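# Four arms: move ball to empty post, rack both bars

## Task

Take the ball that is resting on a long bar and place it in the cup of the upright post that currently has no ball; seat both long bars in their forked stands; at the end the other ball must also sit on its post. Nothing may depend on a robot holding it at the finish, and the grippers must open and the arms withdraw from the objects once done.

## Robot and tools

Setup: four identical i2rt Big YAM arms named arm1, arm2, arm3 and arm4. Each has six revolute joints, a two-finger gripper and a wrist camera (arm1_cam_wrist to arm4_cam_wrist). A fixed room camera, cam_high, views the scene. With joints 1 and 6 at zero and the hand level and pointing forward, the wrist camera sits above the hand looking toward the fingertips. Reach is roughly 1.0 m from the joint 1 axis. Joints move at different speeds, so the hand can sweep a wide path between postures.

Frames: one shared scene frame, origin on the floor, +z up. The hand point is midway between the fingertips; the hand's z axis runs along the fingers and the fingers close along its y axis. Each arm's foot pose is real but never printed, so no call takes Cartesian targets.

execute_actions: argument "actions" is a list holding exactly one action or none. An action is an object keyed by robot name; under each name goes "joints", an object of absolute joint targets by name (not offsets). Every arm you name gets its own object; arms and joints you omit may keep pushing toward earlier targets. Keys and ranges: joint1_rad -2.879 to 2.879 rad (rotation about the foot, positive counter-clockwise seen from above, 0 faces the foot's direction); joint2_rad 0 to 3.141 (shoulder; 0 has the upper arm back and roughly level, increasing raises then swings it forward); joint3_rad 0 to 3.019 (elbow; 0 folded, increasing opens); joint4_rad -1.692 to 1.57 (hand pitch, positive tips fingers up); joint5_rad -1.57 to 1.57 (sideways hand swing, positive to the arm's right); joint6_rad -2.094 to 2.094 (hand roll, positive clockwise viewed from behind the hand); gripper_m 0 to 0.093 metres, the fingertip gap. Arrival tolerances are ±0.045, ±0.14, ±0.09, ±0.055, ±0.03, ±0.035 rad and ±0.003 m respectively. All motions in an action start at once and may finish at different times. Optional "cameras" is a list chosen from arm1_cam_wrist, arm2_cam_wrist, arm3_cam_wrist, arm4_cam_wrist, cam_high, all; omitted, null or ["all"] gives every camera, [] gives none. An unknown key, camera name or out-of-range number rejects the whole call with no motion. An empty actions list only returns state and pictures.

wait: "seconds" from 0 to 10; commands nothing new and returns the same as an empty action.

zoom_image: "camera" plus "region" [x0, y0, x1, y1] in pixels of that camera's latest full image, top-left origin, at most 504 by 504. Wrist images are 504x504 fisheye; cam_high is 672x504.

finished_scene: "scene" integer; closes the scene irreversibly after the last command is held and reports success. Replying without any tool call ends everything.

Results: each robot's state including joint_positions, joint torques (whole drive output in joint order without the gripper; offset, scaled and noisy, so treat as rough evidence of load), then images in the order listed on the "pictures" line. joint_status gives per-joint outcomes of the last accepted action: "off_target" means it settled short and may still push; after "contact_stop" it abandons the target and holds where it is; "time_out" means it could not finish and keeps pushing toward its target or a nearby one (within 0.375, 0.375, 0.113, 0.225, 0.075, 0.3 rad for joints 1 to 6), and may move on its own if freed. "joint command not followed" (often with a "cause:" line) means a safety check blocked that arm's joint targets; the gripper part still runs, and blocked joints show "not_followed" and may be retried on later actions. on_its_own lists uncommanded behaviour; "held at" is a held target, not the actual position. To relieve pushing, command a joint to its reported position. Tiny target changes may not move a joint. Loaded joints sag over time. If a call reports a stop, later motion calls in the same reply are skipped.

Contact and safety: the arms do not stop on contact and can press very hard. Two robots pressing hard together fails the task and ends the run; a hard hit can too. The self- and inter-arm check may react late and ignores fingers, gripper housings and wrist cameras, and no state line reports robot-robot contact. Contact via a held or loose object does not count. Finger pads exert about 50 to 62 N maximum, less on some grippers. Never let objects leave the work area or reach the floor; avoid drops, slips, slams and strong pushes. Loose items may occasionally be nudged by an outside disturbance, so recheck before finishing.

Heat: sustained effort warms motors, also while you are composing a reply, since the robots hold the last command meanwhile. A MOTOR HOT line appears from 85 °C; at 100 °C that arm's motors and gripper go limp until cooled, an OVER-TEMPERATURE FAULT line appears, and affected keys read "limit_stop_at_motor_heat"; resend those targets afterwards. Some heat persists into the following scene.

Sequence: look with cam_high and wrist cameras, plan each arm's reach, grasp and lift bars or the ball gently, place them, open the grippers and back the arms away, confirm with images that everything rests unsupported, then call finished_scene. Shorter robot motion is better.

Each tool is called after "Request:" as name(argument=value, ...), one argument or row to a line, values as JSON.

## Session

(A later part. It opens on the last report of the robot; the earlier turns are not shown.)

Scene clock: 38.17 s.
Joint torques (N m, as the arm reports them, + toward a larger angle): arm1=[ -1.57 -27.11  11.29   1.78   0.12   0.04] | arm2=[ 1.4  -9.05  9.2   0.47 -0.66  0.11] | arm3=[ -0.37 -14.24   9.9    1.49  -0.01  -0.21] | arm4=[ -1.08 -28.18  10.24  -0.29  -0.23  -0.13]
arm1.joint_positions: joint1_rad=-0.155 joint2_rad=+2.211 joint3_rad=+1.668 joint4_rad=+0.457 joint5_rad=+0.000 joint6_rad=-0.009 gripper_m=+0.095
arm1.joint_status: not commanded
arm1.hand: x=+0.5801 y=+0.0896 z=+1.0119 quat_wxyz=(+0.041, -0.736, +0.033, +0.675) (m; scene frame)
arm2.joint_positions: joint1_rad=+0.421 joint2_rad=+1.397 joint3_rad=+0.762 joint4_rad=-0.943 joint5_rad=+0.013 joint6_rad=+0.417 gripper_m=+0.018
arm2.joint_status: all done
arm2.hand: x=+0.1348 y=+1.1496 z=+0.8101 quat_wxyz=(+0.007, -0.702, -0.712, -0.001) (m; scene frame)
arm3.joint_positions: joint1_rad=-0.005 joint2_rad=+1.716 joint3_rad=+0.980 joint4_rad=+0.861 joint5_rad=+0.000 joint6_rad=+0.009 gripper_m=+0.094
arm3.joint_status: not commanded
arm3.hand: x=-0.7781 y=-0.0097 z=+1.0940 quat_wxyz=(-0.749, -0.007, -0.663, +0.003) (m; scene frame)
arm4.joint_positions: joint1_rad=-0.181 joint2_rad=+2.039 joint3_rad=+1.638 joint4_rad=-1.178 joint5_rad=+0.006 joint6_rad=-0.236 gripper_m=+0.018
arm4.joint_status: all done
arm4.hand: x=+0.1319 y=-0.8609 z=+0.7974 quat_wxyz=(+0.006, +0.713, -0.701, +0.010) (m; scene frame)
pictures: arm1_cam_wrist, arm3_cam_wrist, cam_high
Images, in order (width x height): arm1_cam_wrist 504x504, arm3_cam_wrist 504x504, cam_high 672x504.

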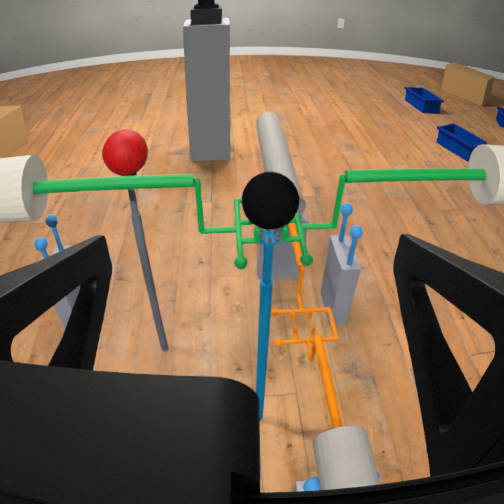

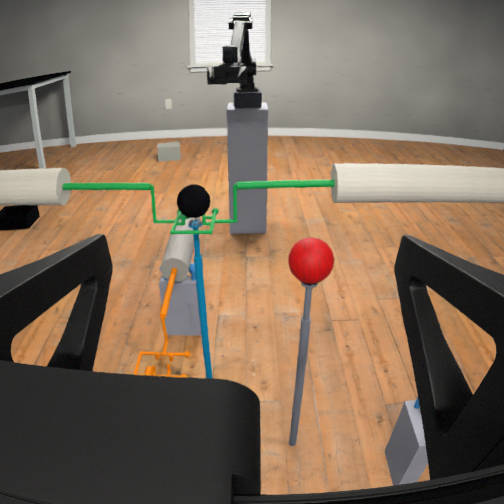

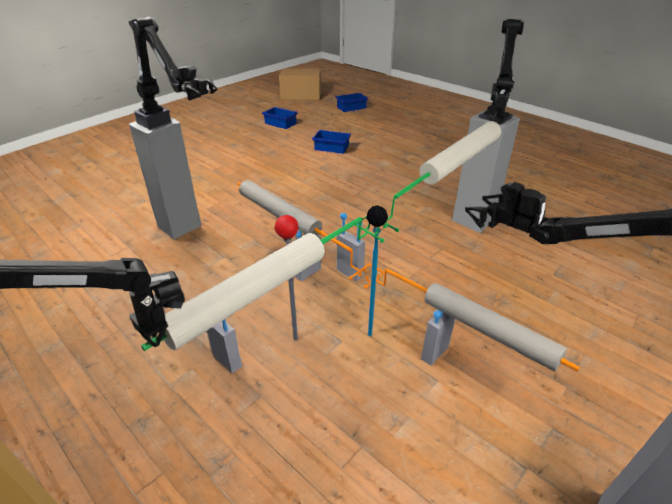

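Request:
execute_actions(
  actions=[
    {"arm2":{"joints":{"joint2_rad":1.435,"joint3_rad":0.73,"joint4_rad":-0.822}},"arm4":{"joints":{"joint1_rad":-0.21,"joint2_rad":2.025,"joint3_rad":1.635,"joint4_rad":-1.12}}},
  ],
  cameras=["arm1_cam_wrist","cam_high"],
)

Request:
execute_actions(
  actions=[
    {"arm2":{"joints":{"joint2_rad":1.545,"joint3_rad":0.69,"joint4_rad":-0.67}},"arm4":{"joints":{"joint2_rad":2.085,"joint3_rad":1.603,"joint4_rad":-1.03}}},
  ],
  cameras=["arm1_cam_wrist","arm3_cam_wrist","cam_high"],
)

Request:
zoom_image(
  camera="cam_high",
  region=[320, 170, 440, 290],
)

Scene clock: 39.50 s.
Joint torques (N m, as the arm reports them, + toward a larger angle): arm1=[ -1.43 -26.99  11.26   1.72   0.12   0.05] | arm2=[ 1.14 -9.33  8.61  0.75 -0.6   0.14] | arm3=[  1.84 -15.37   9.82   1.33   0.    -0.19] | arm4=[ -1.28 -26.3    8.29   0.65  -0.26   0.01]
arm1.joint_positions: joint1_rad=-0.155 joint2_rad=+2.211 joint3_rad=+1.668 joint4_rad=+0.457 joint5_rad=+0.000 joint6_rad=-0.009 gripper_m=+0.095
arm1.joint_status: not commanded
arm1.hand: x=+0.5801 y=+0.0896 z=+1.0119 quat_wxyz=(+0.041, -0.736, +0.033, +0.675) (m; scene frame)
arm2.joint_positions: joint1_rad=+0.421 joint2_rad=+1.458 joint3_rad=+0.713 joint4_rad=-0.834 joint5_rad=+0.013 joint6_rad=+0.418 gripper_m=+0.018
arm2.joint_status: all done
arm2.hand: x=+0.1337 y=+1.1531 z=+0.7769 quat_wxyz=(+0.007, -0.702, -0.712, -0.002) (m; scene frame)
arm3.joint_positions: joint1_rad=-0.005 joint2_rad=+1.716 joint3_rad=+0.980 joint4_rad=+0.861 joint5_rad=+0.000 joint6_rad=+0.009 gripper_m=+0.094
arm3.joint_status: not commanded
arm3.hand: x=-0.7781 y=-0.0097 z=+1.0940 quat_wxyz=(-0.749, -0.007, -0.663, +0.003) (m; scene frame)
arm4.joint_positions: joint1_rad=-0.189 joint2_rad=+2.045 joint3_rad=+1.618 joint4_rad=-1.122 joint5_rad=+0.006 joint6_rad=-0.243 gripper_m=+0.018
arm4.joint_status: all done
arm4.hand: x=+0.1377 y=-0.8574 z=+0.7864 quat_wxyz=(-0.006, +0.713, -0.701, +0.003) (m; scene frame)
pictures: arm1_cam_wrist, cam_high
Images, in order (width x height): arm1_cam_wrist 504x504, cam_high 672x504.

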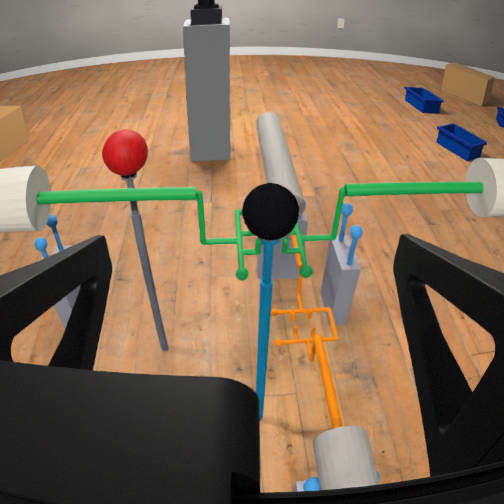

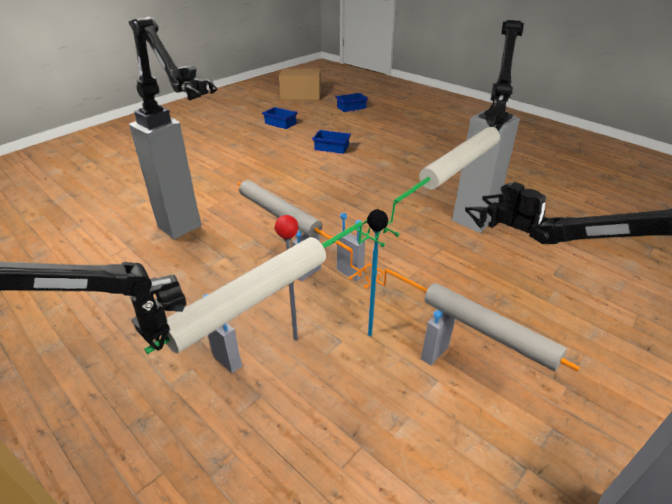

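Scene clock: 40.40 s.
Joint torques (N m, as the arm reports them, + toward a larger angle): arm1=[ -1.5  -27.12  11.24   1.74   0.12   0.04] | arm2=[ 1.72 -9.73  7.3   0.72 -0.58  0.14] | arm3=[  1.17 -15.98   9.87   1.33  -0.09  -0.19] | arm4=[ -1.35 -27.85   7.83   0.35  -0.24   0.  ]
arm1.joint_positions: joint1_rad=-0.155 joint2_rad=+2.211 joint3_rad=+1.668 joint4_rad=+0.457 joint5_rad=+0.000 joint6_rad=-0.009 gripper_m=+0.095
arm1.joint_status: not commanded
arm1.hand: x=+0.5801 y=+0.0896 z=+1.0119 quat_wxyz=(+0.041, -0.736, +0.033, +0.675) (m; scene frame)
arm2.joint_positions: joint1_rad=+0.421 joint2_rad=+1.572 joint3_rad=+0.677 joint4_rad=-0.683 joint5_rad=+0.012 joint6_rad=+0.418 gripper_m=+0.018
arm2.joint_status: all done
arm2.hand: x=+0.1349 y=+1.1519 z=+0.7326 quat_wxyz=(+0.007, -0.702, -0.712, -0.002) (m; scene frame)
arm3.joint_positions: joint1_rad=-0.005 joint2_rad=+1.716 joint3_rad=+0.980 joint4_rad=+0.861 joint5_rad=+0.000 joint6_rad=+0.009 gripper_m=+0.094
arm3.joint_status: not commanded
arm3.hand: x=-0.7781 y=-0.0097 z=+1.0940 quat_wxyz=(-0.749, -0.007, -0.663, +0.003) (m; scene frame)
arm4.joint_positions: joint1_rad=-0.189 joint2_rad=+2.121 joint3_rad=+1.585 joint4_rad=-1.029 joint5_rad=+0.006 joint6_rad=-0.243 gripper_m=+0.018
arm4.joint_status: all done
arm4.hand: x=+0.1376 y=-0.8587 z=+0.7313 quat_wxyz=(+0.001, +0.713, -0.701, +0.006) (m; scene frame)
pictures: arm1_cam_wrist, arm3_cam_wrist, cam_high
Images, in order (width x height): arm1_cam_wrist 504x504, arm3_cam_wrist 504x504, cam_high 672x504.

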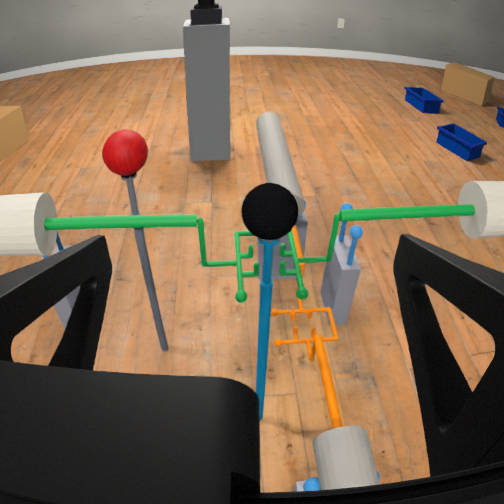

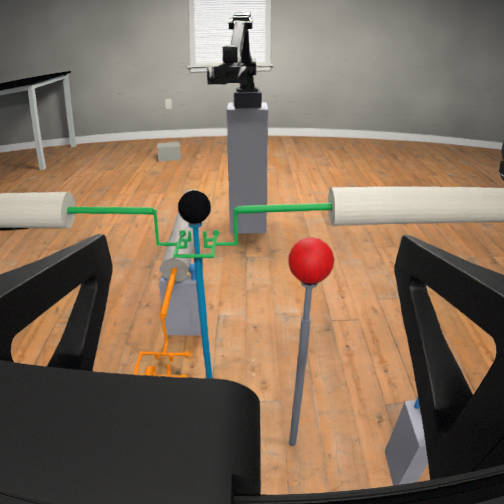

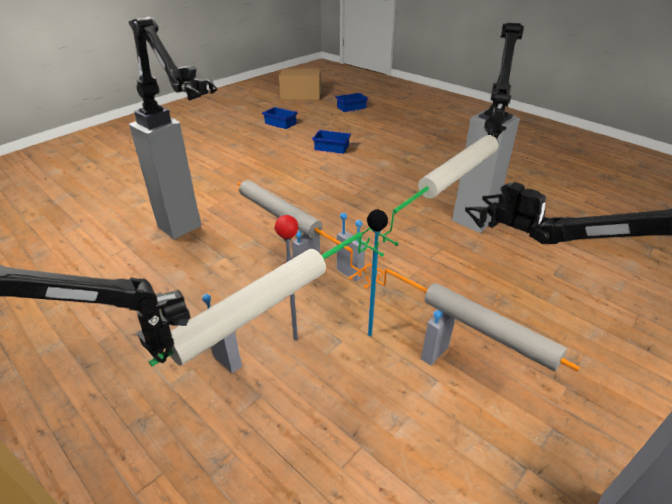

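Region (320, 170, 440, 290) of cam_high's 672x504 image, scaled by 4.200, with more detail than that image has.

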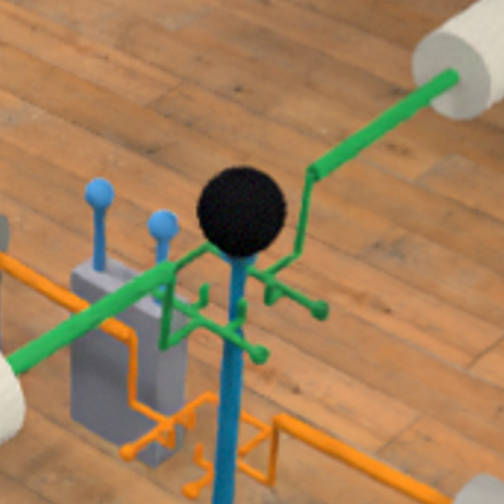

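Request:
execute_actions(
  actions=[
    {"arm2":{"joints":{"joint1_rad":0.205,"joint2_rad":1.495,"joint3_rad":0.635,"joint4_rad":-0.655,"joint6_rad":0.2}},"arm4":{"joints":{"joint1_rad":-0.07,"joint2_rad":2.04,"joint3_rad":1.547,"joint4_rad":-1.005,"joint6_rad":-0.11}}},
  ],
  cameras=["arm1_cam_wrist"],
)

Request:
execute_actions(
  actions=[
    {"arm2":{"joints":{"joint1_rad":-0.045,"joint2_rad":1.48,"joint3_rad":0.617,"joint6_rad":-0.05}},"arm4":{"joints":{"joint1_rad":0.058,"joint3_rad":1.54,"joint6_rad":0.02}}},
  ],
  cameras=["arm1_cam_wrist","arm3_cam_wrist","cam_high"],
)

Scene clock: 42.10 s.
Joint torques (N m, as the arm reports them, + toward a larger angle): arm1=[ -1.49 -27.12  11.26   1.77   0.13   0.04] | arm2=[ 0.88 -9.56  8.08  0.55 -0.44 -0.02] | arm3=[  0.53 -15.16   9.93   1.44  -0.04  -0.16] | arm4=[ -0.6  -27.95   8.1    0.42  -0.23   0.01]
arm1.joint_positions: joint1_rad=-0.155 joint2_rad=+2.211 joint3_rad=+1.668 joint4_rad=+0.457 joint5_rad=+0.000 joint6_rad=-0.009 gripper_m=+0.095
arm1.joint_status: not commanded
arm1.hand: x=+0.5801 y=+0.0896 z=+1.0119 quat_wxyz=(+0.041, -0.736, +0.033, +0.675) (m; scene frame)
arm2.joint_positions: joint1_rad=+0.204 joint2_rad=+1.526 joint3_rad=+0.611 joint4_rad=-0.658 joint5_rad=+0.008 joint6_rad=+0.203 gripper_m=+0.018
arm2.joint_status: all done
arm2.hand: x=+0.0632 y=+1.1520 z=+0.7299 quat_wxyz=(+0.005, -0.703, -0.711, -0.004) (m; scene frame)
arm3.joint_positions: joint1_rad=-0.005 joint2_rad=+1.716 joint3_rad=+0.980 joint4_rad=+0.861 joint5_rad=+0.000 joint6_rad=+0.009 gripper_m=+0.094
arm3.joint_status: not commanded
arm3.hand: x=-0.7781 y=-0.0097 z=+1.0940 quat_wxyz=(-0.749, -0.007, -0.663, +0.003) (m; scene frame)
arm4.joint_positions: joint1_rad=-0.058 joint2_rad=+2.085 joint3_rad=+1.525 joint4_rad=-1.002 joint5_rad=+0.006 joint6_rad=-0.113 gripper_m=+0.018
arm4.joint_status: all done
arm4.hand: x=+0.0576 y=-0.8600 z=+0.7327 quat_wxyz=(-0.001, +0.714, -0.701, +0.005) (m; scene frame)
pictures: arm1_cam_wrist
Images, in order (width x height): arm1_cam_wrist 504x504.

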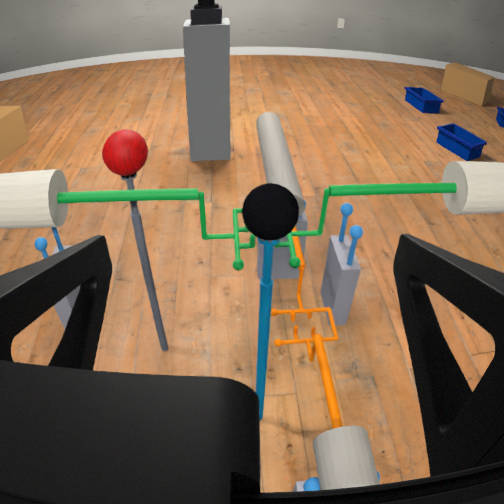

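Scene clock: 43.13 s.
Joint torques (N m, as the arm reports them, + toward a larger angle): arm1=[ -1.47 -27.17  11.25   1.76   0.13   0.03] | arm2=[ 0.57 -9.85  7.65  0.51 -0.41 -0.01] | arm3=[  0.41 -15.43   9.84   1.25  -0.05  -0.21] | arm4=[ -0.65 -27.67   8.     0.38  -0.11   0.01]
arm1.joint_positions: joint1_rad=-0.155 joint2_rad=+2.211 joint3_rad=+1.668 joint4_rad=+0.457 joint5_rad=+0.000 joint6_rad=-0.009 gripper_m=+0.095
arm1.joint_status: not commanded
arm1.hand: x=+0.5801 y=+0.0896 z=+1.0119 quat_wxyz=(+0.041, -0.736, +0.033, +0.675) (m; scene frame)
arm2.joint_positions: joint1_rad=-0.046 joint2_rad=+1.519 joint3_rad=+0.596 joint4_rad=-0.658 joint5_rad=+0.008 joint6_rad=-0.048 gripper_m=+0.018
arm2.joint_status: all done
arm2.hand: x=-0.0122 y=+1.1526 z=+0.7280 quat_wxyz=(+0.008, -0.703, -0.711, -0.007) (m; scene frame)
arm3.joint_positions: joint1_rad=-0.005 joint2_rad=+1.716 joint3_rad=+0.980 joint4_rad=+0.861 joint5_rad=+0.000 joint6_rad=+0.009 gripper_m=+0.094
arm3.joint_status: not commanded
arm3.hand: x=-0.7781 y=-0.0097 z=+1.0940 quat_wxyz=(-0.749, -0.007, -0.663, +0.003) (m; scene frame)
arm4.joint_positions: joint1_rad=+0.071 joint2_rad=+2.085 joint3_rad=+1.518 joint4_rad=-1.002 joint5_rad=+0.004 joint6_rad=+0.015 gripper_m=+0.018
arm4.joint_status: all done
arm4.hand: x=-0.0190 y=-0.8608 z=+0.7303 quat_wxyz=(+0.003, +0.714, -0.700, +0.006) (m; scene frame)
pictures: arm1_cam_wrist, arm3_cam_wrist, cam_high
Images, in order (width x height): arm1_cam_wrist 504x504, arm3_cam_wrist 504x504, cam_high 672x504.

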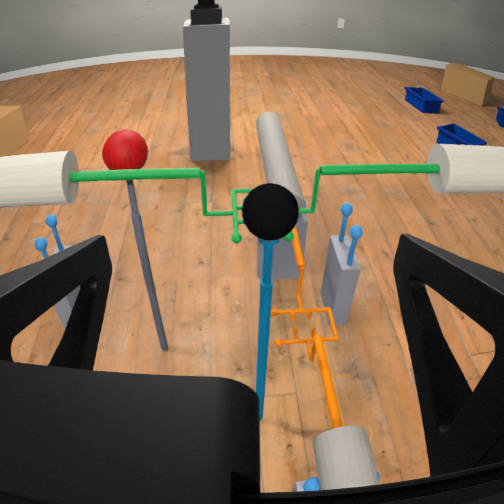

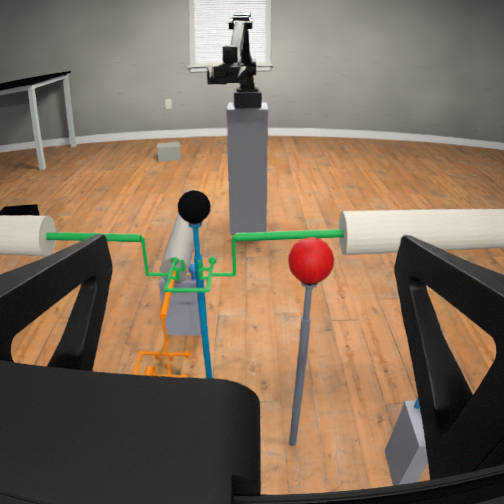

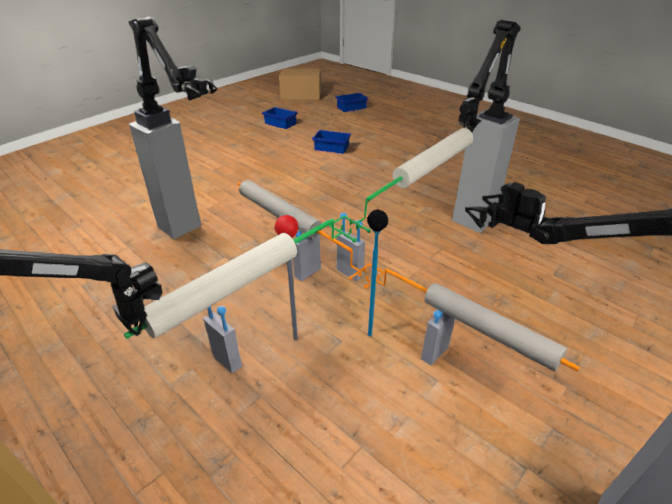

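Request:
execute_actions(
  actions=[
    {"arm2":{"joints":{"joint2_rad":1.335,"joint3_rad":0.717,"joint4_rad":-0.9}},"arm4":{"joints":{"joint2_rad":1.94,"joint3_rad":1.575,"joint4_rad":-1.135}}},
  ],
  cameras=[],
)

Request:
execute_actions(
  actions=[
    {"arm2":{"joints":{"joint2_rad":1.245,"joint3_rad":0.83,"joint4_rad":-1.095}},"arm4":{"joints":{"joint2_rad":1.845,"joint3_rad":1.62,"joint4_rad":-1.265}}},
  ],
  cameras=[],
)

Request:
execute_actions(
  actions=[
    {"arm2":{"joints":{"joint1_rad":-0.405,"joint2_rad":1.32,"joint3_rad":0.89,"joint4_rad":-1.09,"joint6_rad":-0.42}},"arm4":{"joints":{"joint1_rad":0.25,"joint2_rad":1.885,"joint3_rad":1.675,"joint4_rad":-1.29,"joint6_rad":0.21}}},
  ],
  cameras=["cam_high"],
)

Request:
execute_actions(
  actions=[
    {"arm2":{"joints":{"joint1_rad":-0.63,"joint2_rad":1.43,"joint3_rad":1.01,"joint4_rad":-1.095,"joint6_rad":-0.645}},"arm4":{"joints":{"joint1_rad":0.40,"joint2_rad":1.96,"joint3_rad":1.78,"joint4_rad":-1.325,"joint6_rad":0.36}}},
  ],
  cameras=[],
)

Request:
execute_actions(
  actions=[
    {"arm2":{"joints":{"joint1_rad":-0.60,"joint2_rad":1.61,"joint3_rad":1.23,"joint4_rad":-1.135,"joint6_rad":-0.60}},"arm4":{"joints":{"joint1_rad":0.525,"joint2_rad":1.84,"joint3_rad":1.58,"joint4_rad":-1.245,"joint6_rad":0.485}}},
  ],
  cameras=[],
)

Request:
execute_actions(
  actions=[
    {"arm2":{"joints":{"joint1_rad":-0.525,"joint2_rad":1.75,"joint3_rad":1.42,"joint4_rad":-1.17,"joint6_rad":-0.525}},"arm4":{"joints":{"joint1_rad":0.60,"joint2_rad":1.70,"joint3_rad":1.365,"joint4_rad":-1.165,"joint6_rad":0.565}}},
  ],
)

Scene clock: 45.33 s.
Joint torques (N m, as the arm reports them, + toward a larger angle): arm1=[ -1.39 -27.09  11.22   1.74   0.13   0.03] | arm2=[ 1.03 -7.08 11.68 -0.38 -0.4   0.02] | arm3=[  0.56 -14.87   9.64   1.62  -0.04  -0.15] | arm4=[ -0.59 -24.22   9.94   0.01  -0.13   0.01]
arm1.joint_positions: joint1_rad=-0.155 joint2_rad=+2.211 joint3_rad=+1.668 joint4_rad=+0.457 joint5_rad=+0.000 joint6_rad=-0.009 gripper_m=+0.095
arm1.joint_status: not commanded
arm1.hand: x=+0.5801 y=+0.0896 z=+1.0119 quat_wxyz=(+0.041, -0.736, +0.033, +0.675) (m; scene frame)
arm2.joint_positions: joint1_rad=-0.046 joint2_rad=+1.349 joint3_rad=+0.666 joint4_rad=-0.874 joint5_rad=+0.008 joint6_rad=-0.050 gripper_m=+0.018
arm2.joint_status: all done
arm2.hand: x=-0.0129 y=+1.1456 z=+0.7940 quat_wxyz=(+0.000, -0.702, -0.712, +0.001) (m; scene frame)
arm3.joint_positions: joint1_rad=-0.005 joint2_rad=+1.716 joint3_rad=+0.980 joint4_rad=+0.861 joint5_rad=+0.000 joint6_rad=+0.009 gripper_m=+0.094
arm3.joint_status: not commanded
arm3.hand: x=-0.7781 y=-0.0097 z=+1.0940 quat_wxyz=(-0.749, -0.007, -0.663, +0.003) (m; scene frame)
arm4.joint_positions: joint1_rad=+0.071 joint2_rad=+1.955 joint3_rad=+1.532 joint4_rad=-1.123 joint5_rad=+0.004 joint6_rad=+0.015 gripper_m=+0.018
arm4.joint_status: all done
arm4.hand: x=-0.0187 y=-0.8686 z=+0.8079 quat_wxyz=(-0.005, +0.714, -0.700, -0.002) (m; scene frame)
pictures: none
No camera images: the call's "cameras" was empty. Leave "cameras" out to get every camera's image.

Scene clock: 46.30 s.
Joint torques (N m, as the arm reports them, + toward a larger angle): arm1=[ -1.46 -27.1   11.24   1.79   0.12   0.05] | arm2=[ 0.85 -7.42 12.7  -0.4  -0.41  0.03] | arm3=[  0.08 -15.9    9.89   1.49  -0.02  -0.15] | arm4=[ -0.26 -24.07  10.65  -0.11  -0.12   0.02]
arm1.joint_positions: joint1_rad=-0.155 joint2_rad=+2.211 joint3_rad=+1.668 joint4_rad=+0.457 joint5_rad=+0.000 joint6_rad=-0.009 gripper_m=+0.095
arm1.joint_status: not commanded
arm1.hand: x=+0.5801 y=+0.0896 z=+1.0119 quat_wxyz=(+0.041, -0.736, +0.033, +0.675) (m; scene frame)
arm2.joint_positions: joint1_rad=-0.046 joint2_rad=+1.263 joint3_rad=+0.779 joint4_rad=-1.071 joint5_rad=+0.008 joint6_rad=-0.050 gripper_m=+0.018
arm2.joint_status: all done
arm2.hand: x=-0.0137 y=+1.1355 z=+0.8543 quat_wxyz=(-0.001, -0.702, -0.712, +0.002) (m; scene frame)
arm3.joint_positions: joint1_rad=-0.005 joint2_rad=+1.716 joint3_rad=+0.980 joint4_rad=+0.861 joint5_rad=+0.000 joint6_rad=+0.009 gripper_m=+0.094
arm3.joint_status: not commanded
arm3.hand: x=-0.7781 y=-0.0097 z=+1.0940 quat_wxyz=(-0.749, -0.007, -0.663, +0.003) (m; scene frame)
arm4.joint_positions: joint1_rad=+0.071 joint2_rad=+1.869 joint3_rad=+1.572 joint4_rad=-1.249 joint5_rad=+0.004 joint6_rad=+0.015 gripper_m=+0.018
arm4.joint_status: all done
arm4.hand: x=-0.0184 y=-0.8793 z=+0.8698 quat_wxyz=(-0.005, +0.714, -0.700, -0.002) (m; scene frame)
pictures: none
No camera images: the call's "cameras" was empty. Leave "cameras" out to get every camera's image.

Scene clock: 47.47 s.
Joint torques (N m, as the arm reports them, + toward a larger angle): arm1=[ -1.4  -26.95  11.24   1.75   0.13   0.03] | arm2=[ 0.79 -8.7  11.56  0.07 -0.17 -0.07] | arm3=[  0.75 -15.17   9.9    1.45  -0.03  -0.16] | arm4=[ -0.27 -24.88  10.58  -0.05  -0.1    0.03]
arm1.joint_positions: joint1_rad=-0.155 joint2_rad=+2.211 joint3_rad=+1.668 joint4_rad=+0.457 joint5_rad=+0.000 joint6_rad=-0.009 gripper_m=+0.095
arm1.joint_status: not commanded
arm1.hand: x=+0.5801 y=+0.0896 z=+1.0119 quat_wxyz=(+0.041, -0.736, +0.033, +0.675) (m; scene frame)
arm2.joint_positions: joint1_rad=-0.400 joint2_rad=+1.340 joint3_rad=+0.851 joint4_rad=-1.078 joint5_rad=+0.002 joint6_rad=-0.412 gripper_m=+0.018
arm2.joint_status: all done
arm2.hand: x=-0.1305 y=+1.1353 z=+0.8547 quat_wxyz=(+0.001, -0.699, -0.715, -0.004) (m; scene frame)
arm3.joint_positions: joint1_rad=-0.005 joint2_rad=+1.716 joint3_rad=+0.980 joint4_rad=+0.861 joint5_rad=+0.000 joint6_rad=+0.009 gripper_m=+0.094
arm3.joint_status: not commanded
arm3.hand: x=-0.7781 y=-0.0097 z=+1.0940 quat_wxyz=(-0.749, -0.007, -0.663, +0.003) (m; scene frame)
arm4.joint_positions: joint1_rad=+0.260 joint2_rad=+1.908 joint3_rad=+1.629 joint4_rad=-1.278 joint5_rad=+0.004 joint6_rad=+0.203 gripper_m=+0.018
arm4.joint_status: all done
arm4.hand: x=-0.1279 y=-0.8808 z=+0.8691 quat_wxyz=(-0.001, +0.714, -0.700, +0.000) (m; scene frame)
pictures: cam_high
Images, in order (width x height): cam_high 672x504.

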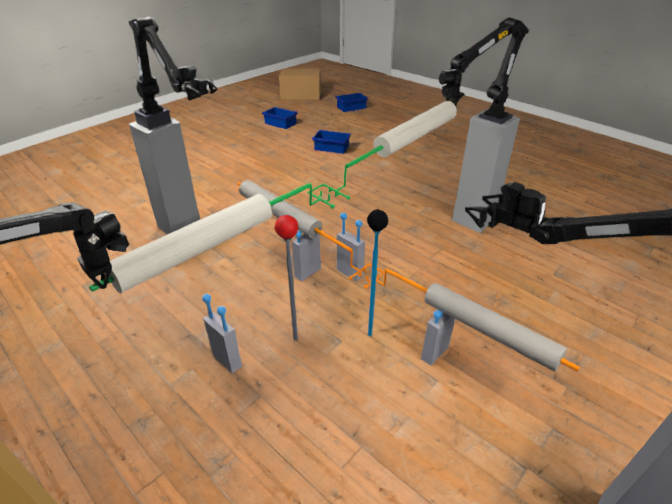

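Scene clock: 48.53 s.
Joint torques (N m, as the arm reports them, + toward a larger angle): arm1=[ -1.3  -27.23  11.23   1.78   0.11   0.04] | arm2=[  0.27 -10.48  11.59  -0.13  -0.05  -0.02] | arm3=[  0.91 -16.05   9.88   1.5   -0.05  -0.22] | arm4=[  0.01 -26.64  10.81  -0.3   -0.09   0.08]
arm1.joint_positions: joint1_rad=-0.155 joint2_rad=+2.211 joint3_rad=+1.668 joint4_rad=+0.457 joint5_rad=+0.000 joint6_rad=-0.009 gripper_m=+0.095
arm1.joint_status: not commanded
arm1.hand: x=+0.5801 y=+0.0896 z=+1.0119 quat_wxyz=(+0.041, -0.736, +0.033, +0.675) (m; scene frame)
arm2.joint_positions: joint1_rad=-0.627 joint2_rad=+1.459 joint3_rad=+0.971 joint4_rad=-1.083 joint5_rad=-0.001 joint6_rad=-0.639 gripper_m=+0.018
arm2.joint_status: all done
arm2.hand: x=-0.2231 y=+1.1355 z=+0.8540 quat_wxyz=(+0.001, -0.699, -0.715, -0.006) (m; scene frame)
arm3.joint_positions: joint1_rad=-0.005 joint2_rad=+1.716 joint3_rad=+0.980 joint4_rad=+0.861 joint5_rad=+0.000 joint6_rad=+0.009 gripper_m=+0.094
arm3.joint_status: not commanded
arm3.hand: x=-0.7781 y=-0.0097 z=+1.0940 quat_wxyz=(-0.749, -0.007, -0.663, +0.003) (m; scene frame)
arm4.joint_positions: joint1_rad=+0.409 joint2_rad=+1.990 joint3_rad=+1.732 joint4_rad=-1.310 joint5_rad=+0.005 joint6_rad=+0.349 gripper_m=+0.018
arm4.joint_status: all done
arm4.hand: x=-0.2204 y=-0.8820 z=+0.8598 quat_wxyz=(+0.002, +0.716, -0.699, +0.005) (m; scene frame)
pictures: none
No camera images: the call's "cameras" was empty. Leave "cameras" out to get every camera's image.

Scene clock: 49.57 s.
Joint torques (N m, as the arm reports them, + toward a larger angle): arm1=[ -1.37 -27.09  11.22   1.76   0.12   0.03] | arm2=[  0.42 -13.41  12.58  -0.22  -0.03   0.1 ] | arm3=[  0.66 -15.1    9.94   1.32  -0.05  -0.15] | arm4=[ -0.34 -25.76   8.29   0.58  -0.12   0.07]
arm1.joint_positions: joint1_rad=-0.155 joint2_rad=+2.211 joint3_rad=+1.668 joint4_rad=+0.457 joint5_rad=+0.000 joint6_rad=-0.009 gripper_m=+0.095
arm1.joint_status: not commanded
arm1.hand: x=+0.5801 y=+0.0896 z=+1.0119 quat_wxyz=(+0.041, -0.736, +0.033, +0.675) (m; scene frame)
arm2.joint_positions: joint1_rad=-0.601 joint2_rad=+1.639 joint3_rad=+1.181 joint4_rad=-1.116 joint5_rad=-0.001 joint6_rad=-0.607 gripper_m=+0.018
arm2.joint_status: all done
arm2.hand: x=-0.2553 y=+1.0696 z=+0.8525 quat_wxyz=(+0.001, -0.701, -0.713, -0.008) (m; scene frame)
arm3.joint_positions: joint1_rad=-0.005 joint2_rad=+1.716 joint3_rad=+0.980 joint4_rad=+0.861 joint5_rad=+0.000 joint6_rad=+0.009 gripper_m=+0.094
arm3.joint_status: not commanded
arm3.hand: x=-0.7781 y=-0.0097 z=+1.0940 quat_wxyz=(-0.749, -0.007, -0.663, +0.003) (m; scene frame)
arm4.joint_positions: joint1_rad=+0.532 joint2_rad=+1.879 joint3_rad=+1.565 joint4_rad=-1.247 joint5_rad=+0.005 joint6_rad=+0.474 gripper_m=+0.018
arm4.joint_status: all done
arm4.hand: x=-0.2684 y=-0.9490 z=+0.8623 quat_wxyz=(+0.001, +0.715, -0.700, +0.002) (m; scene frame)
pictures: none
No camera images: the call's "cameras" was empty. Leave "cameras" out to get every camera's image.

Scene clock: 50.57 s.
Joint torques (N m, as the arm reports them, + toward a larger angle): arm1=[ -1.5  -27.08  11.24   1.75   0.12   0.03] | arm2=[  0.29 -15.52  13.63  -0.13  -0.15   0.01] | arm3=[  0.87 -15.3    9.88   1.33  -0.06  -0.15] | arm4=[  0.47 -21.74   8.24   0.89  -0.13   0.18]
arm1.joint_positions: joint1_rad=-0.155 joint2_rad=+2.211 joint3_rad=+1.668 joint4_rad=+0.457 joint5_rad=+0.000 joint6_rad=-0.009 gripper_m=+0.095
arm1.joint_status: not commanded
arm1.hand: x=+0.5801 y=+0.0896 z=+1.0119 quat_wxyz=(+0.041, -0.736, +0.033, +0.675) (m; scene frame)
arm2.joint_positions: joint1_rad=-0.518 joint2_rad=+1.784 joint3_rad=+1.358 joint4_rad=-1.152 joint5_rad=+0.001 joint6_rad=-0.526 gripper_m=+0.018
arm2.joint_status: all done
arm2.hand: x=-0.2514 y=+0.9999 z=+0.8454 quat_wxyz=(+0.003, -0.701, -0.713, -0.010) (m; scene frame)
arm3.joint_positions: joint1_rad=-0.005 joint2_rad=+1.716 joint3_rad=+0.980 joint4_rad=+0.861 joint5_rad=+0.000 joint6_rad=+0.009 gripper_m=+0.094
arm3.joint_status: not commanded
arm3.hand: x=-0.7781 y=-0.0097 z=+1.0940 quat_wxyz=(-0.749, -0.007, -0.663, +0.003) (m; scene frame)
arm4.joint_positions: joint1_rad=+0.598 joint2_rad=+1.732 joint3_rad=+1.348 joint4_rad=-1.174 joint5_rad=+0.006 joint6_rad=+0.546 gripper_m=+0.018
arm4.joint_status: all done
arm4.hand: x=-0.2688 y=-1.0186 z=+0.8607 quat_wxyz=(+0.001, +0.713, -0.702, +0.000) (m; scene frame)
pictures: arm1_cam_wrist, arm2_cam_wrist, arm3_cam_wrist, arm4_cam_wrist, cam_high
Images, in order (width x height): arm1_cam_wrist 504x504, arm2_cam_wrist 504x504, arm3_cam_wrist 504x504, arm4_cam_wrist 504x504, cam_high 672x504.

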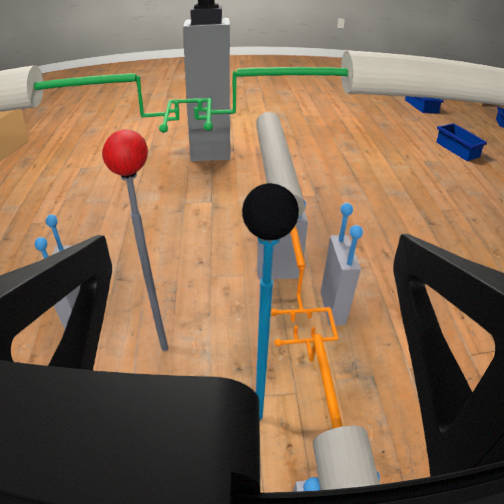

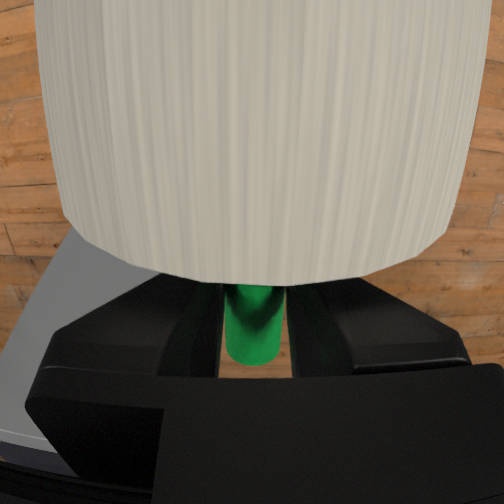

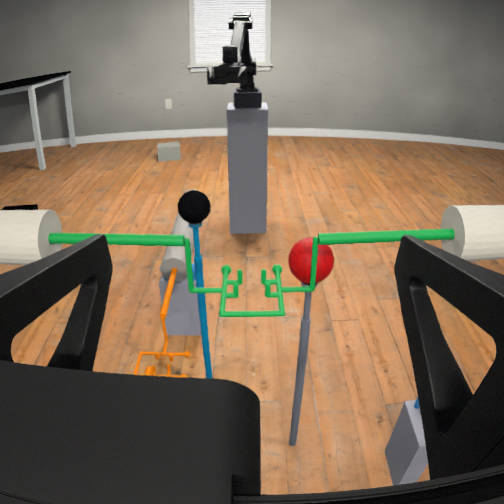

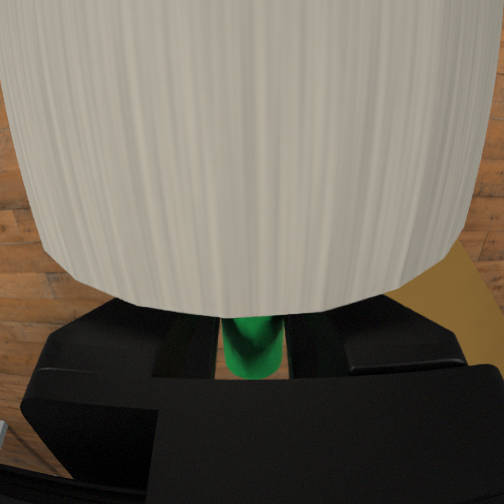

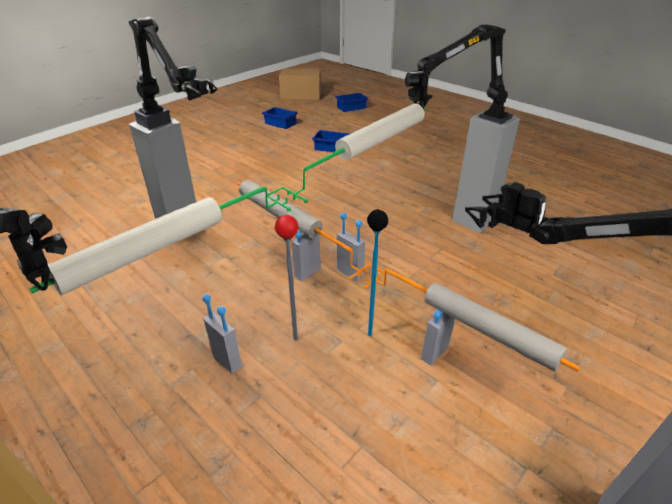

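Lowering back into the stands.

Request:
execute_actions(
  actions=[
    {"arm2":{"joints":{"joint1_rad":-0.535,"joint2_rad":1.83,"joint3_rad":1.315,"joint4_rad":-1.0}},"arm4":{"joints":{"joint1_rad":0.61,"joint2_rad":1.795,"joint3_rad":1.28,"joint4_rad":-1.005}},"arm1":{"joints":{"joint2_rad":1.5,"joint4_rad":-0.5}}},
  ],
  cameras=[],
)

Request:
execute_actions(
  actions=[
    {"arm2":{"joints":{"joint2_rad":1.93,"joint3_rad":1.27,"joint4_rad":-0.85}},"arm4":{"joints":{"joint2_rad":1.9,"joint3_rad":1.232,"joint4_rad":-0.855}}},
  ],
  cameras=[],
)

Request:
execute_actions(
  actions=[
    {"arm2":{"joints":{"joint2_rad":2.05,"joint3_rad":1.257,"joint4_rad":-0.715}},"arm4":{"joints":{"joint2_rad":2.025,"joint3_rad":1.217,"joint4_rad":-0.715}}},
  ],
  cameras=[],
)

Request:
execute_actions(
  actions=[
    {"arm2":{"joints":{"joint2_rad":2.19,"joint3_rad":1.28,"joint4_rad":-0.592}},"arm4":{"joints":{"joint2_rad":2.17,"joint3_rad":1.24,"joint4_rad":-0.588}}},
  ],
  cameras=[],
)

Request:
execute_actions(
  actions=[
    {"arm2":{"joints":{"joint2_rad":2.36,"joint3_rad":1.335,"joint4_rad":-0.48}},"arm4":{"joints":{"joint2_rad":2.345,"joint3_rad":1.295,"joint4_rad":-0.478}}},
  ],
  cameras=[],
)

Request:
execute_actions(
  actions=[
    {"arm2":{"joints":{"joint2_rad":2.45,"joint3_rad":1.37,"joint4_rad":-0.428}},"arm4":{"joints":{"joint2_rad":2.435,"joint3_rad":1.335,"joint4_rad":-0.432}}},
  ],
  cameras=["cam_high"],
)

Scene clock: 53.13 s.
Joint torques (N m, as the arm reports them, + toward a larger angle): arm1=[ -1.46 -18.38  10.87   1.95   0.12   0.04] | arm2=[ -1.04 -16.86   9.47   0.49  -0.05   0.04] | arm3=[  1.22 -15.62   9.8    1.36   0.    -0.17] | arm4=[  1.22 -23.29   7.34   0.27  -0.17   0.19]
arm1.joint_positions: joint1_rad=-0.155 joint2_rad=+1.517 joint3_rad=+1.685 joint4_rad=-0.497 joint5_rad=+0.000 joint6_rad=-0.009 gripper_m=+0.095
arm1.joint_status: all done
arm1.hand: x=+0.7749 y=+0.0671 z=+1.3333 quat_wxyz=(+0.036, -0.812, +0.037, +0.581) (m; scene frame)
arm2.joint_positions: joint1_rad=-0.523 joint2_rad=+1.873 joint3_rad=+1.297 joint4_rad=-1.003 joint5_rad=-0.001 joint6_rad=-0.526 gripper_m=+0.018
arm2.joint_status: all done
arm2.hand: x=-0.2544 y=+0.9992 z=+0.7805 quat_wxyz=(+0.002, -0.703, -0.712, -0.011) (m; scene frame)
arm3.joint_positions: joint1_rad=-0.005 joint2_rad=+1.716 joint3_rad=+0.980 joint4_rad=+0.861 joint5_rad=+0.000 joint6_rad=+0.009 gripper_m=+0.094
arm3.joint_status: not commanded
arm3.hand: x=-0.7781 y=-0.0097 z=+1.0940 quat_wxyz=(-0.749, -0.007, -0.663, +0.003) (m; scene frame)
arm4.joint_positions: joint1_rad=+0.598 joint2_rad=+1.834 joint3_rad=+1.266 joint4_rad=-1.002 joint5_rad=+0.006 joint6_rad=+0.546 gripper_m=+0.018
arm4.joint_status: all done
arm4.hand: x=-0.2692 y=-1.0189 z=+0.7832 quat_wxyz=(+0.002, +0.713, -0.702, +0.006) (m; scene frame)
pictures: none
No camera images: the call's "cameras" was empty. Leave "cameras" out to get every camera's image.

Scene clock: 54.07 s.
Joint torques (N m, as the arm reports them, + toward a larger angle): arm1=[ -1.35 -18.67  10.87   1.97   0.12   0.03] | arm2=[ -0.43 -17.09   8.44   0.57  -0.08   0.03] | arm3=[  0.55 -15.23   9.76   1.47   0.    -0.2 ] | arm4=[  1.26 -23.23   6.76   0.44  -0.1    0.17]
arm1.joint_positions: joint1_rad=-0.155 joint2_rad=+1.517 joint3_rad=+1.685 joint4_rad=-0.497 joint5_rad=+0.000 joint6_rad=-0.009 gripper_m=+0.095
arm1.joint_status: not commanded
arm1.hand: x=+0.7749 y=+0.0671 z=+1.3333 quat_wxyz=(+0.036, -0.812, +0.037, +0.581) (m; scene frame)
arm2.joint_positions: joint1_rad=-0.524 joint2_rad=+1.972 joint3_rad=+1.255 joint4_rad=-0.856 joint5_rad=-0.001 joint6_rad=-0.526 gripper_m=+0.018
arm2.joint_status: all done
arm2.hand: x=-0.2555 y=+0.9982 z=+0.7184 quat_wxyz=(+0.001, -0.703, -0.711, -0.007) (m; scene frame)
arm3.joint_positions: joint1_rad=-0.005 joint2_rad=+1.716 joint3_rad=+0.980 joint4_rad=+0.861 joint5_rad=+0.000 joint6_rad=+0.009 gripper_m=+0.094
arm3.joint_status: not commanded
arm3.hand: x=-0.7781 y=-0.0097 z=+1.0940 quat_wxyz=(-0.749, -0.007, -0.663, +0.003) (m; scene frame)
arm4.joint_positions: joint1_rad=+0.598 joint2_rad=+1.936 joint3_rad=+1.220 joint4_rad=-0.854 joint5_rad=+0.005 joint6_rad=+0.546 gripper_m=+0.018
arm4.joint_status: all done
arm4.hand: x=-0.2699 y=-1.0193 z=+0.7197 quat_wxyz=(+0.002, +0.713, -0.701, +0.005) (m; scene frame)
pictures: none
No camera images: the call's "cameras" was empty. Leave "cameras" out to get every camera's image.

Scene clock: 55.00 s.
Joint torques (N m, as the arm reports them, + toward a larger angle): arm1=[ -1.43 -18.54  10.9    1.98   0.13   0.03] | arm2=[ -0.1  -17.25   7.55   0.35   0.02   0.04] | arm3=[  0.47 -15.09   9.65   1.35  -0.06  -0.16] | arm4=[  1.12 -24.37   5.87   0.33  -0.16   0.18]
arm1.joint_positions: joint1_rad=-0.155 joint2_rad=+1.517 joint3_rad=+1.685 joint4_rad=-0.497 joint5_rad=+0.000 joint6_rad=-0.009 gripper_m=+0.095
arm1.joint_status: not commanded
arm1.hand: x=+0.7749 y=+0.0671 z=+1.3333 quat_wxyz=(+0.036, -0.812, +0.037, +0.581) (m; scene frame)
arm2.joint_positions: joint1_rad=-0.529 joint2_rad=+2.093 joint3_rad=+1.242 joint4_rad=-0.717 joint5_rad=-0.002 joint6_rad=-0.530 gripper_m=+0.018
arm2.joint_status: all done
arm2.hand: x=-0.2582 y=+0.9977 z=+0.6543 quat_wxyz=(+0.000, -0.703, -0.711, -0.005) (m; scene frame)
arm3.joint_positions: joint1_rad=-0.005 joint2_rad=+1.716 joint3_rad=+0.980 joint4_rad=+0.861 joint5_rad=+0.000 joint6_rad=+0.009 gripper_m=+0.094
arm3.joint_status: not commanded
arm3.hand: x=-0.7781 y=-0.0097 z=+1.0940 quat_wxyz=(-0.749, -0.007, -0.663, +0.003) (m; scene frame)
arm4.joint_positions: joint1_rad=+0.601 joint2_rad=+2.060 joint3_rad=+1.203 joint4_rad=-0.711 joint5_rad=+0.006 joint6_rad=+0.547 gripper_m=+0.018
arm4.joint_status: all done
arm4.hand: x=-0.2719 y=-1.0196 z=+0.6545 quat_wxyz=(+0.002, +0.714, -0.701, +0.005) (m; scene frame)
pictures: none
No camera images: the call's "cameras" was empty. Leave "cameras" out to get every camera's image.

Scene clock: 55.90 s.
Joint torques (N m, as the arm reports them, + toward a larger angle): arm1=[ -1.48 -18.45  10.89   1.94   0.12   0.03] | arm2=[  0.2  -17.77   8.12   0.19   0.12   0.08] | arm3=[  0.89 -14.91   9.87   1.23  -0.07  -0.17] | arm4=[  0.55 -24.02   5.7    0.12  -0.23   0.13]
arm1.joint_positions: joint1_rad=-0.155 joint2_rad=+1.517 joint3_rad=+1.685 joint4_rad=-0.497 joint5_rad=+0.000 joint6_rad=-0.009 gripper_m=+0.095
arm1.joint_status: not commanded
arm1.hand: x=+0.7749 y=+0.0671 z=+1.3333 quat_wxyz=(+0.036, -0.812, +0.037, +0.581) (m; scene frame)
arm2.joint_positions: joint1_rad=-0.528 joint2_rad=+2.228 joint3_rad=+1.250 joint4_rad=-0.588 joint5_rad=-0.004 joint6_rad=-0.532 gripper_m=+0.018
arm2.joint_status: all done
arm2.hand: x=-0.2566 y=+0.9985 z=+0.5890 quat_wxyz=(-0.001, -0.702, -0.712, -0.004) (m; scene frame)
arm3.joint_positions: joint1_rad=-0.005 joint2_rad=+1.716 joint3_rad=+0.980 joint4_rad=+0.861 joint5_rad=+0.000 joint6_rad=+0.009 gripper_m=+0.094
arm3.joint_status: not commanded
arm3.hand: x=-0.7781 y=-0.0097 z=+1.0940 quat_wxyz=(-0.749, -0.007, -0.663, +0.003) (m; scene frame)
arm4.joint_positions: joint1_rad=+0.605 joint2_rad=+2.201 joint3_rad=+1.218 joint4_rad=-0.579 joint5_rad=+0.008 joint6_rad=+0.550 gripper_m=+0.018
arm4.joint_status: all done
arm4.hand: x=-0.2748 y=-1.0189 z=+0.5887 quat_wxyz=(+0.000, +0.713, -0.701, +0.002) (m; scene frame)
pictures: none
No camera images: the call's "cameras" was empty. Leave "cameras" out to get every camera's image.

Scene clock: 56.87 s.
Joint torques (N m, as the arm reports them, + toward a larger angle): arm1=[ -1.5  -18.55  10.86   1.94   0.12   0.04] | arm2=[  0.03 -18.67   6.63   0.33   0.11   0.09] | arm3=[ -0.01 -15.64   9.68   1.14  -0.02  -0.21] | arm4=[  0.38 -25.16   4.67   0.17  -0.22   0.12]
arm1.joint_positions: joint1_rad=-0.155 joint2_rad=+1.517 joint3_rad=+1.685 joint4_rad=-0.497 joint5_rad=+0.000 joint6_rad=-0.009 gripper_m=+0.095
arm1.joint_status: not commanded
arm1.hand: x=+0.7749 y=+0.0671 z=+1.3333 quat_wxyz=(+0.036, -0.812, +0.037, +0.581) (m; scene frame)
arm2.joint_positions: joint1_rad=-0.530 joint2_rad=+2.402 joint3_rad=+1.310 joint4_rad=-0.478 joint5_rad=-0.004 joint6_rad=-0.533 gripper_m=+0.018
arm2.joint_status: all done
arm2.hand: x=-0.2579 y=+0.9982 z=+0.5135 quat_wxyz=(-0.001, -0.702, -0.712, -0.007) (m; scene frame)
arm3.joint_positions: joint1_rad=-0.005 joint2_rad=+1.716 joint3_rad=+0.980 joint4_rad=+0.861 joint5_rad=+0.000 joint6_rad=+0.009 gripper_m=+0.094
arm3.joint_status: not commanded
arm3.hand: x=-0.7781 y=-0.0097 z=+1.0940 quat_wxyz=(-0.749, -0.007, -0.663, +0.003) (m; scene frame)
arm4.joint_positions: joint1_rad=+0.607 joint2_rad=+2.377 joint3_rad=+1.278 joint4_rad=-0.471 joint5_rad=+0.007 joint6_rad=+0.553 gripper_m=+0.018
arm4.joint_status: all done
arm4.hand: x=-0.2771 y=-1.0187 z=+0.5136 quat_wxyz=(+0.001, +0.714, -0.701, +0.006) (m; scene frame)
pictures: none
No camera images: the call's "cameras" was empty. Leave "cameras" out to get every camera's image.

Scene clock: 57.67 s.
Joint torques (N m, as the arm reports them, + toward a larger angle): arm1=[ -1.28 -18.53  10.9    1.96   0.13   0.02] | arm2=[  0.24 -17.6    6.5    0.36  -0.07   0.12] | arm3=[  0.52 -14.79  10.05   1.45   0.02  -0.19] | arm4=[  0.24 -24.27   4.59   0.46  -0.08   0.1 ]
arm1.joint_positions: joint1_rad=-0.155 joint2_rad=+1.517 joint3_rad=+1.685 joint4_rad=-0.497 joint5_rad=+0.000 joint6_rad=-0.009 gripper_m=+0.095
arm1.joint_status: not commanded
arm1.hand: x=+0.7749 y=+0.0671 z=+1.3333 quat_wxyz=(+0.036, -0.812, +0.037, +0.581) (m; scene frame)
arm2.joint_positions: joint1_rad=-0.531 joint2_rad=+2.478 joint3_rad=+1.343 joint4_rad=-0.432 joint5_rad=-0.001 joint6_rad=-0.533 gripper_m=+0.018
arm2.joint_status: all done
arm2.hand: x=-0.2589 y=+0.9989 z=+0.4805 quat_wxyz=(+0.001, -0.703, -0.711, -0.005) (m; scene frame)
arm3.joint_positions: joint1_rad=-0.005 joint2_rad=+1.716 joint3_rad=+0.980 joint4_rad=+0.861 joint5_rad=+0.000 joint6_rad=+0.009 gripper_m=+0.094
arm3.joint_status: not commanded
arm3.hand: x=-0.7781 y=-0.0097 z=+1.0940 quat_wxyz=(-0.749, -0.007, -0.663, +0.003) (m; scene frame)
arm4.joint_positions: joint1_rad=+0.607 joint2_rad=+2.455 joint3_rad=+1.315 joint4_rad=-0.430 joint5_rad=+0.004 joint6_rad=+0.553 gripper_m=+0.018
arm4.joint_status: all done
arm4.hand: x=-0.2786 y=-1.0177 z=+0.4815 quat_wxyz=(+0.003, +0.713, -0.701, +0.005) (m; scene frame)
pictures: cam_high
Images, in order (width x height): cam_high 672x504.

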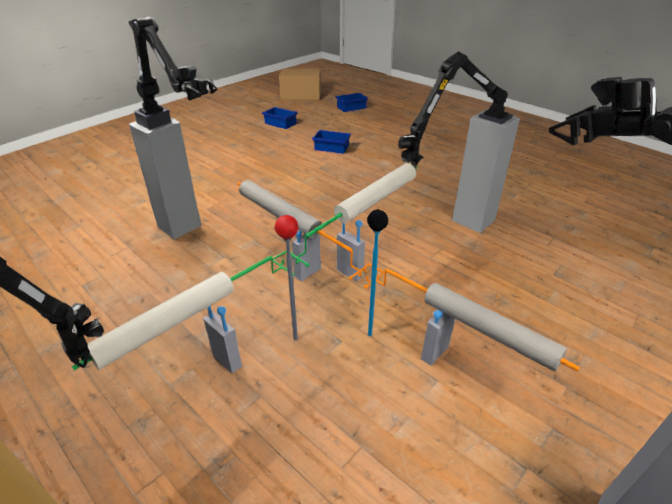

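Request:
execute_actions(
  actions=[
    {"arm2":{"joints":{"joint2_rad":2.525,"joint3_rad":1.40,"joint4_rad":-0.385}},"arm4":{"joints":{"joint2_rad":2.515,"joint3_rad":1.365,"joint4_rad":-0.39}}},
  ],
  cameras=[],
)

Request:
execute_actions(
  actions=[
    {"arm2":{"joints":{"gripper_m":0.093}},"arm4":{"joints":{"gripper_m":0.093}}},
  ],
  cameras=[],
)

Request:
execute_actions(
  actions=[
    {"arm2":{"joints":{"joint2_rad":2.1,"joint3_rad":1.2,"joint4_rad":-0.75}},"arm4":{"joints":{"joint2_rad":2.1,"joint3_rad":1.17,"joint4_rad":-0.75}}},
  ],
  cameras=["cam_high","arm1_cam_wrist"],
)

Scene clock: 58.80 s.
Joint torques (N m, as the arm reports them, + toward a larger angle): arm1=[ -1.49 -18.59  10.87   1.98   0.12   0.03] | arm2=[  0.09 -17.38   6.38   0.63   0.22   0.06] | arm3=[  1.72 -15.94   9.64   1.39   0.    -0.21] | arm4=[  0.85 -23.06   4.4    0.66  -0.41   0.09]
arm1.joint_positions: joint1_rad=-0.155 joint2_rad=+1.517 joint3_rad=+1.685 joint4_rad=-0.497 joint5_rad=+0.000 joint6_rad=-0.009 gripper_m=+0.095
arm1.joint_status: not commanded
arm1.hand: x=+0.7749 y=+0.0671 z=+1.3333 quat_wxyz=(+0.036, -0.812, +0.037, +0.581) (m; scene frame)
arm2.joint_positions: joint1_rad=-0.527 joint2_rad=+2.542 joint3_rad=+1.372 joint4_rad=-0.396 joint5_rad=-0.006 joint6_rad=-0.532 gripper_m=+0.018
arm2.joint_status: all done
arm2.hand: x=-0.2557 y=+0.9984 z=+0.4532 quat_wxyz=(-0.002, -0.702, -0.712, -0.005) (m; scene frame)
arm3.joint_positions: joint1_rad=-0.005 joint2_rad=+1.716 joint3_rad=+0.980 joint4_rad=+0.861 joint5_rad=+0.000 joint6_rad=+0.009 gripper_m=+0.094
arm3.joint_status: not commanded
arm3.hand: x=-0.7781 y=-0.0097 z=+1.0940 quat_wxyz=(-0.749, -0.007, -0.663, +0.003) (m; scene frame)
arm4.joint_positions: joint1_rad=+0.604 joint2_rad=+2.522 joint3_rad=+1.343 joint4_rad=-0.395 joint5_rad=+0.013 joint6_rad=+0.553 gripper_m=+0.018
arm4.joint_status: all done
arm4.hand: x=-0.2742 y=-1.0184 z=+0.4528 quat_wxyz=(-0.001, +0.712, -0.702, +0.008) (m; scene frame)
pictures: none
No camera images: the call's "cameras" was empty. Leave "cameras" out to get every camera's image.

Scene clock: 59.50 s.
Joint torques (N m, as the arm reports them, + toward a larger angle): arm1=[ -1.51 -18.64  10.87   1.91   0.12   0.03] | arm2=[ -0.15 -17.11   6.35   0.77   0.1    0.08] | arm3=[  1.06 -14.99   9.67   1.3   -0.02  -0.13] | arm4=[  0.67 -23.7    4.28   0.65  -0.07   0.08]
arm1.joint_positions: joint1_rad=-0.155 joint2_rad=+1.517 joint3_rad=+1.685 joint4_rad=-0.497 joint5_rad=+0.000 joint6_rad=-0.009 gripper_m=+0.095
arm1.joint_status: not commanded
arm1.hand: x=+0.7749 y=+0.0671 z=+1.3333 quat_wxyz=(+0.036, -0.812, +0.037, +0.581) (m; scene frame)
arm2.joint_positions: joint1_rad=-0.528 joint2_rad=+2.542 joint3_rad=+1.373 joint4_rad=-0.396 joint5_rad=-0.004 joint6_rad=-0.532 gripper_m=+0.093
arm2.joint_status: all done
arm2.hand: x=-0.2567 y=+0.9981 z=+0.4534 quat_wxyz=(-0.002, -0.702, -0.712, -0.004) (m; scene frame)
arm3.joint_positions: joint1_rad=-0.005 joint2_rad=+1.716 joint3_rad=+0.980 joint4_rad=+0.861 joint5_rad=+0.000 joint6_rad=+0.009 gripper_m=+0.094
arm3.joint_status: not commanded
arm3.hand: x=-0.7781 y=-0.0097 z=+1.0940 quat_wxyz=(-0.749, -0.007, -0.663, +0.003) (m; scene frame)
arm4.joint_positions: joint1_rad=+0.604 joint2_rad=+2.522 joint3_rad=+1.345 joint4_rad=-0.395 joint5_rad=+0.004 joint6_rad=+0.553 gripper_m=+0.093
arm4.joint_status: all done
arm4.hand: x=-0.2762 y=-1.0183 z=+0.4531 quat_wxyz=(+0.003, +0.712, -0.702, +0.006) (m; scene frame)
pictures: none
No camera images: the call's "cameras" was empty. Leave "cameras" out to get every camera's image.

Scene clock: 60.87 s.
Joint torques (N m, as the arm reports them, + toward a larger angle): arm1=[ -1.52 -18.6   10.86   1.96   0.12   0.02] | arm2=[  0.14 -14.07   6.79  -0.22   0.13   0.1 ] | arm3=[  0.33 -14.54   9.94   1.5   -0.01  -0.17] | arm4=[  0.77 -18.96   4.97  -0.1   -0.05   0.1 ]
arm1.joint_positions: joint1_rad=-0.155 joint2_rad=+1.517 joint3_rad=+1.685 joint4_rad=-0.497 joint5_rad=+0.000 joint6_rad=-0.009 gripper_m=+0.095
arm1.joint_status: not commanded
arm1.hand: x=+0.7749 y=+0.0671 z=+1.3333 quat_wxyz=(+0.036, -0.812, +0.037, +0.581) (m; scene frame)
arm2.joint_positions: joint1_rad=-0.528 joint2_rad=+2.095 joint3_rad=+1.186 joint4_rad=-0.734 joint5_rad=-0.004 joint6_rad=-0.532 gripper_m=+0.093
arm2.joint_status: all done
arm2.hand: x=-0.2400 y=+1.0277 z=+0.6410 quat_wxyz=(+0.009, -0.701, -0.711, -0.042) (m; scene frame)
arm3.joint_positions: joint1_rad=-0.005 joint2_rad=+1.716 joint3_rad=+0.980 joint4_rad=+0.861 joint5_rad=+0.000 joint6_rad=+0.009 gripper_m=+0.094
arm3.joint_status: not commanded
arm3.hand: x=-0.7781 y=-0.0097 z=+1.0940 quat_wxyz=(-0.749, -0.007, -0.663, +0.003) (m; scene frame)
arm4.joint_positions: joint1_rad=+0.604 joint2_rad=+2.087 joint3_rad=+1.162 joint4_rad=-0.742 joint5_rad=+0.004 joint6_rad=+0.553 gripper_m=+0.093
arm4.joint_status: all done
arm4.hand: x=-0.2536 y=-1.0515 z=+0.6332 quat_wxyz=(+0.014, +0.711, -0.701, +0.053) (m; scene frame)
pictures: arm1_cam_wrist, cam_high
Images, in order (width x height): arm1_cam_wrist 504x504, cam_high 672x504.

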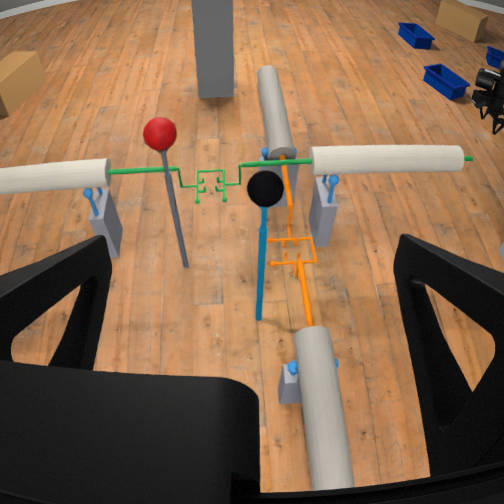

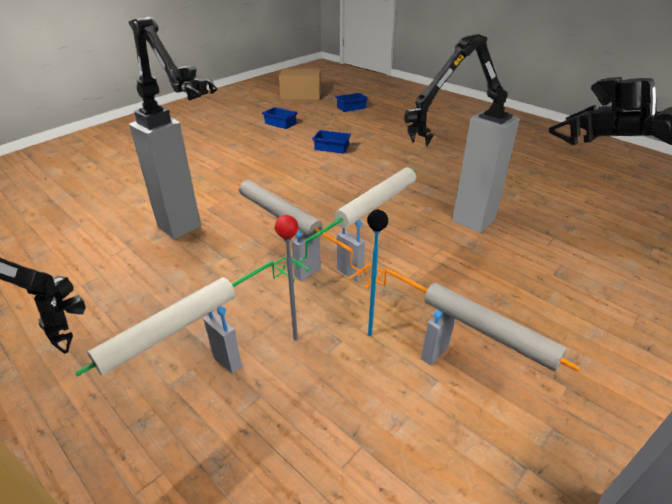

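Request:
finished_scene(
  scene=1,
)

The scene is finished: the task was done.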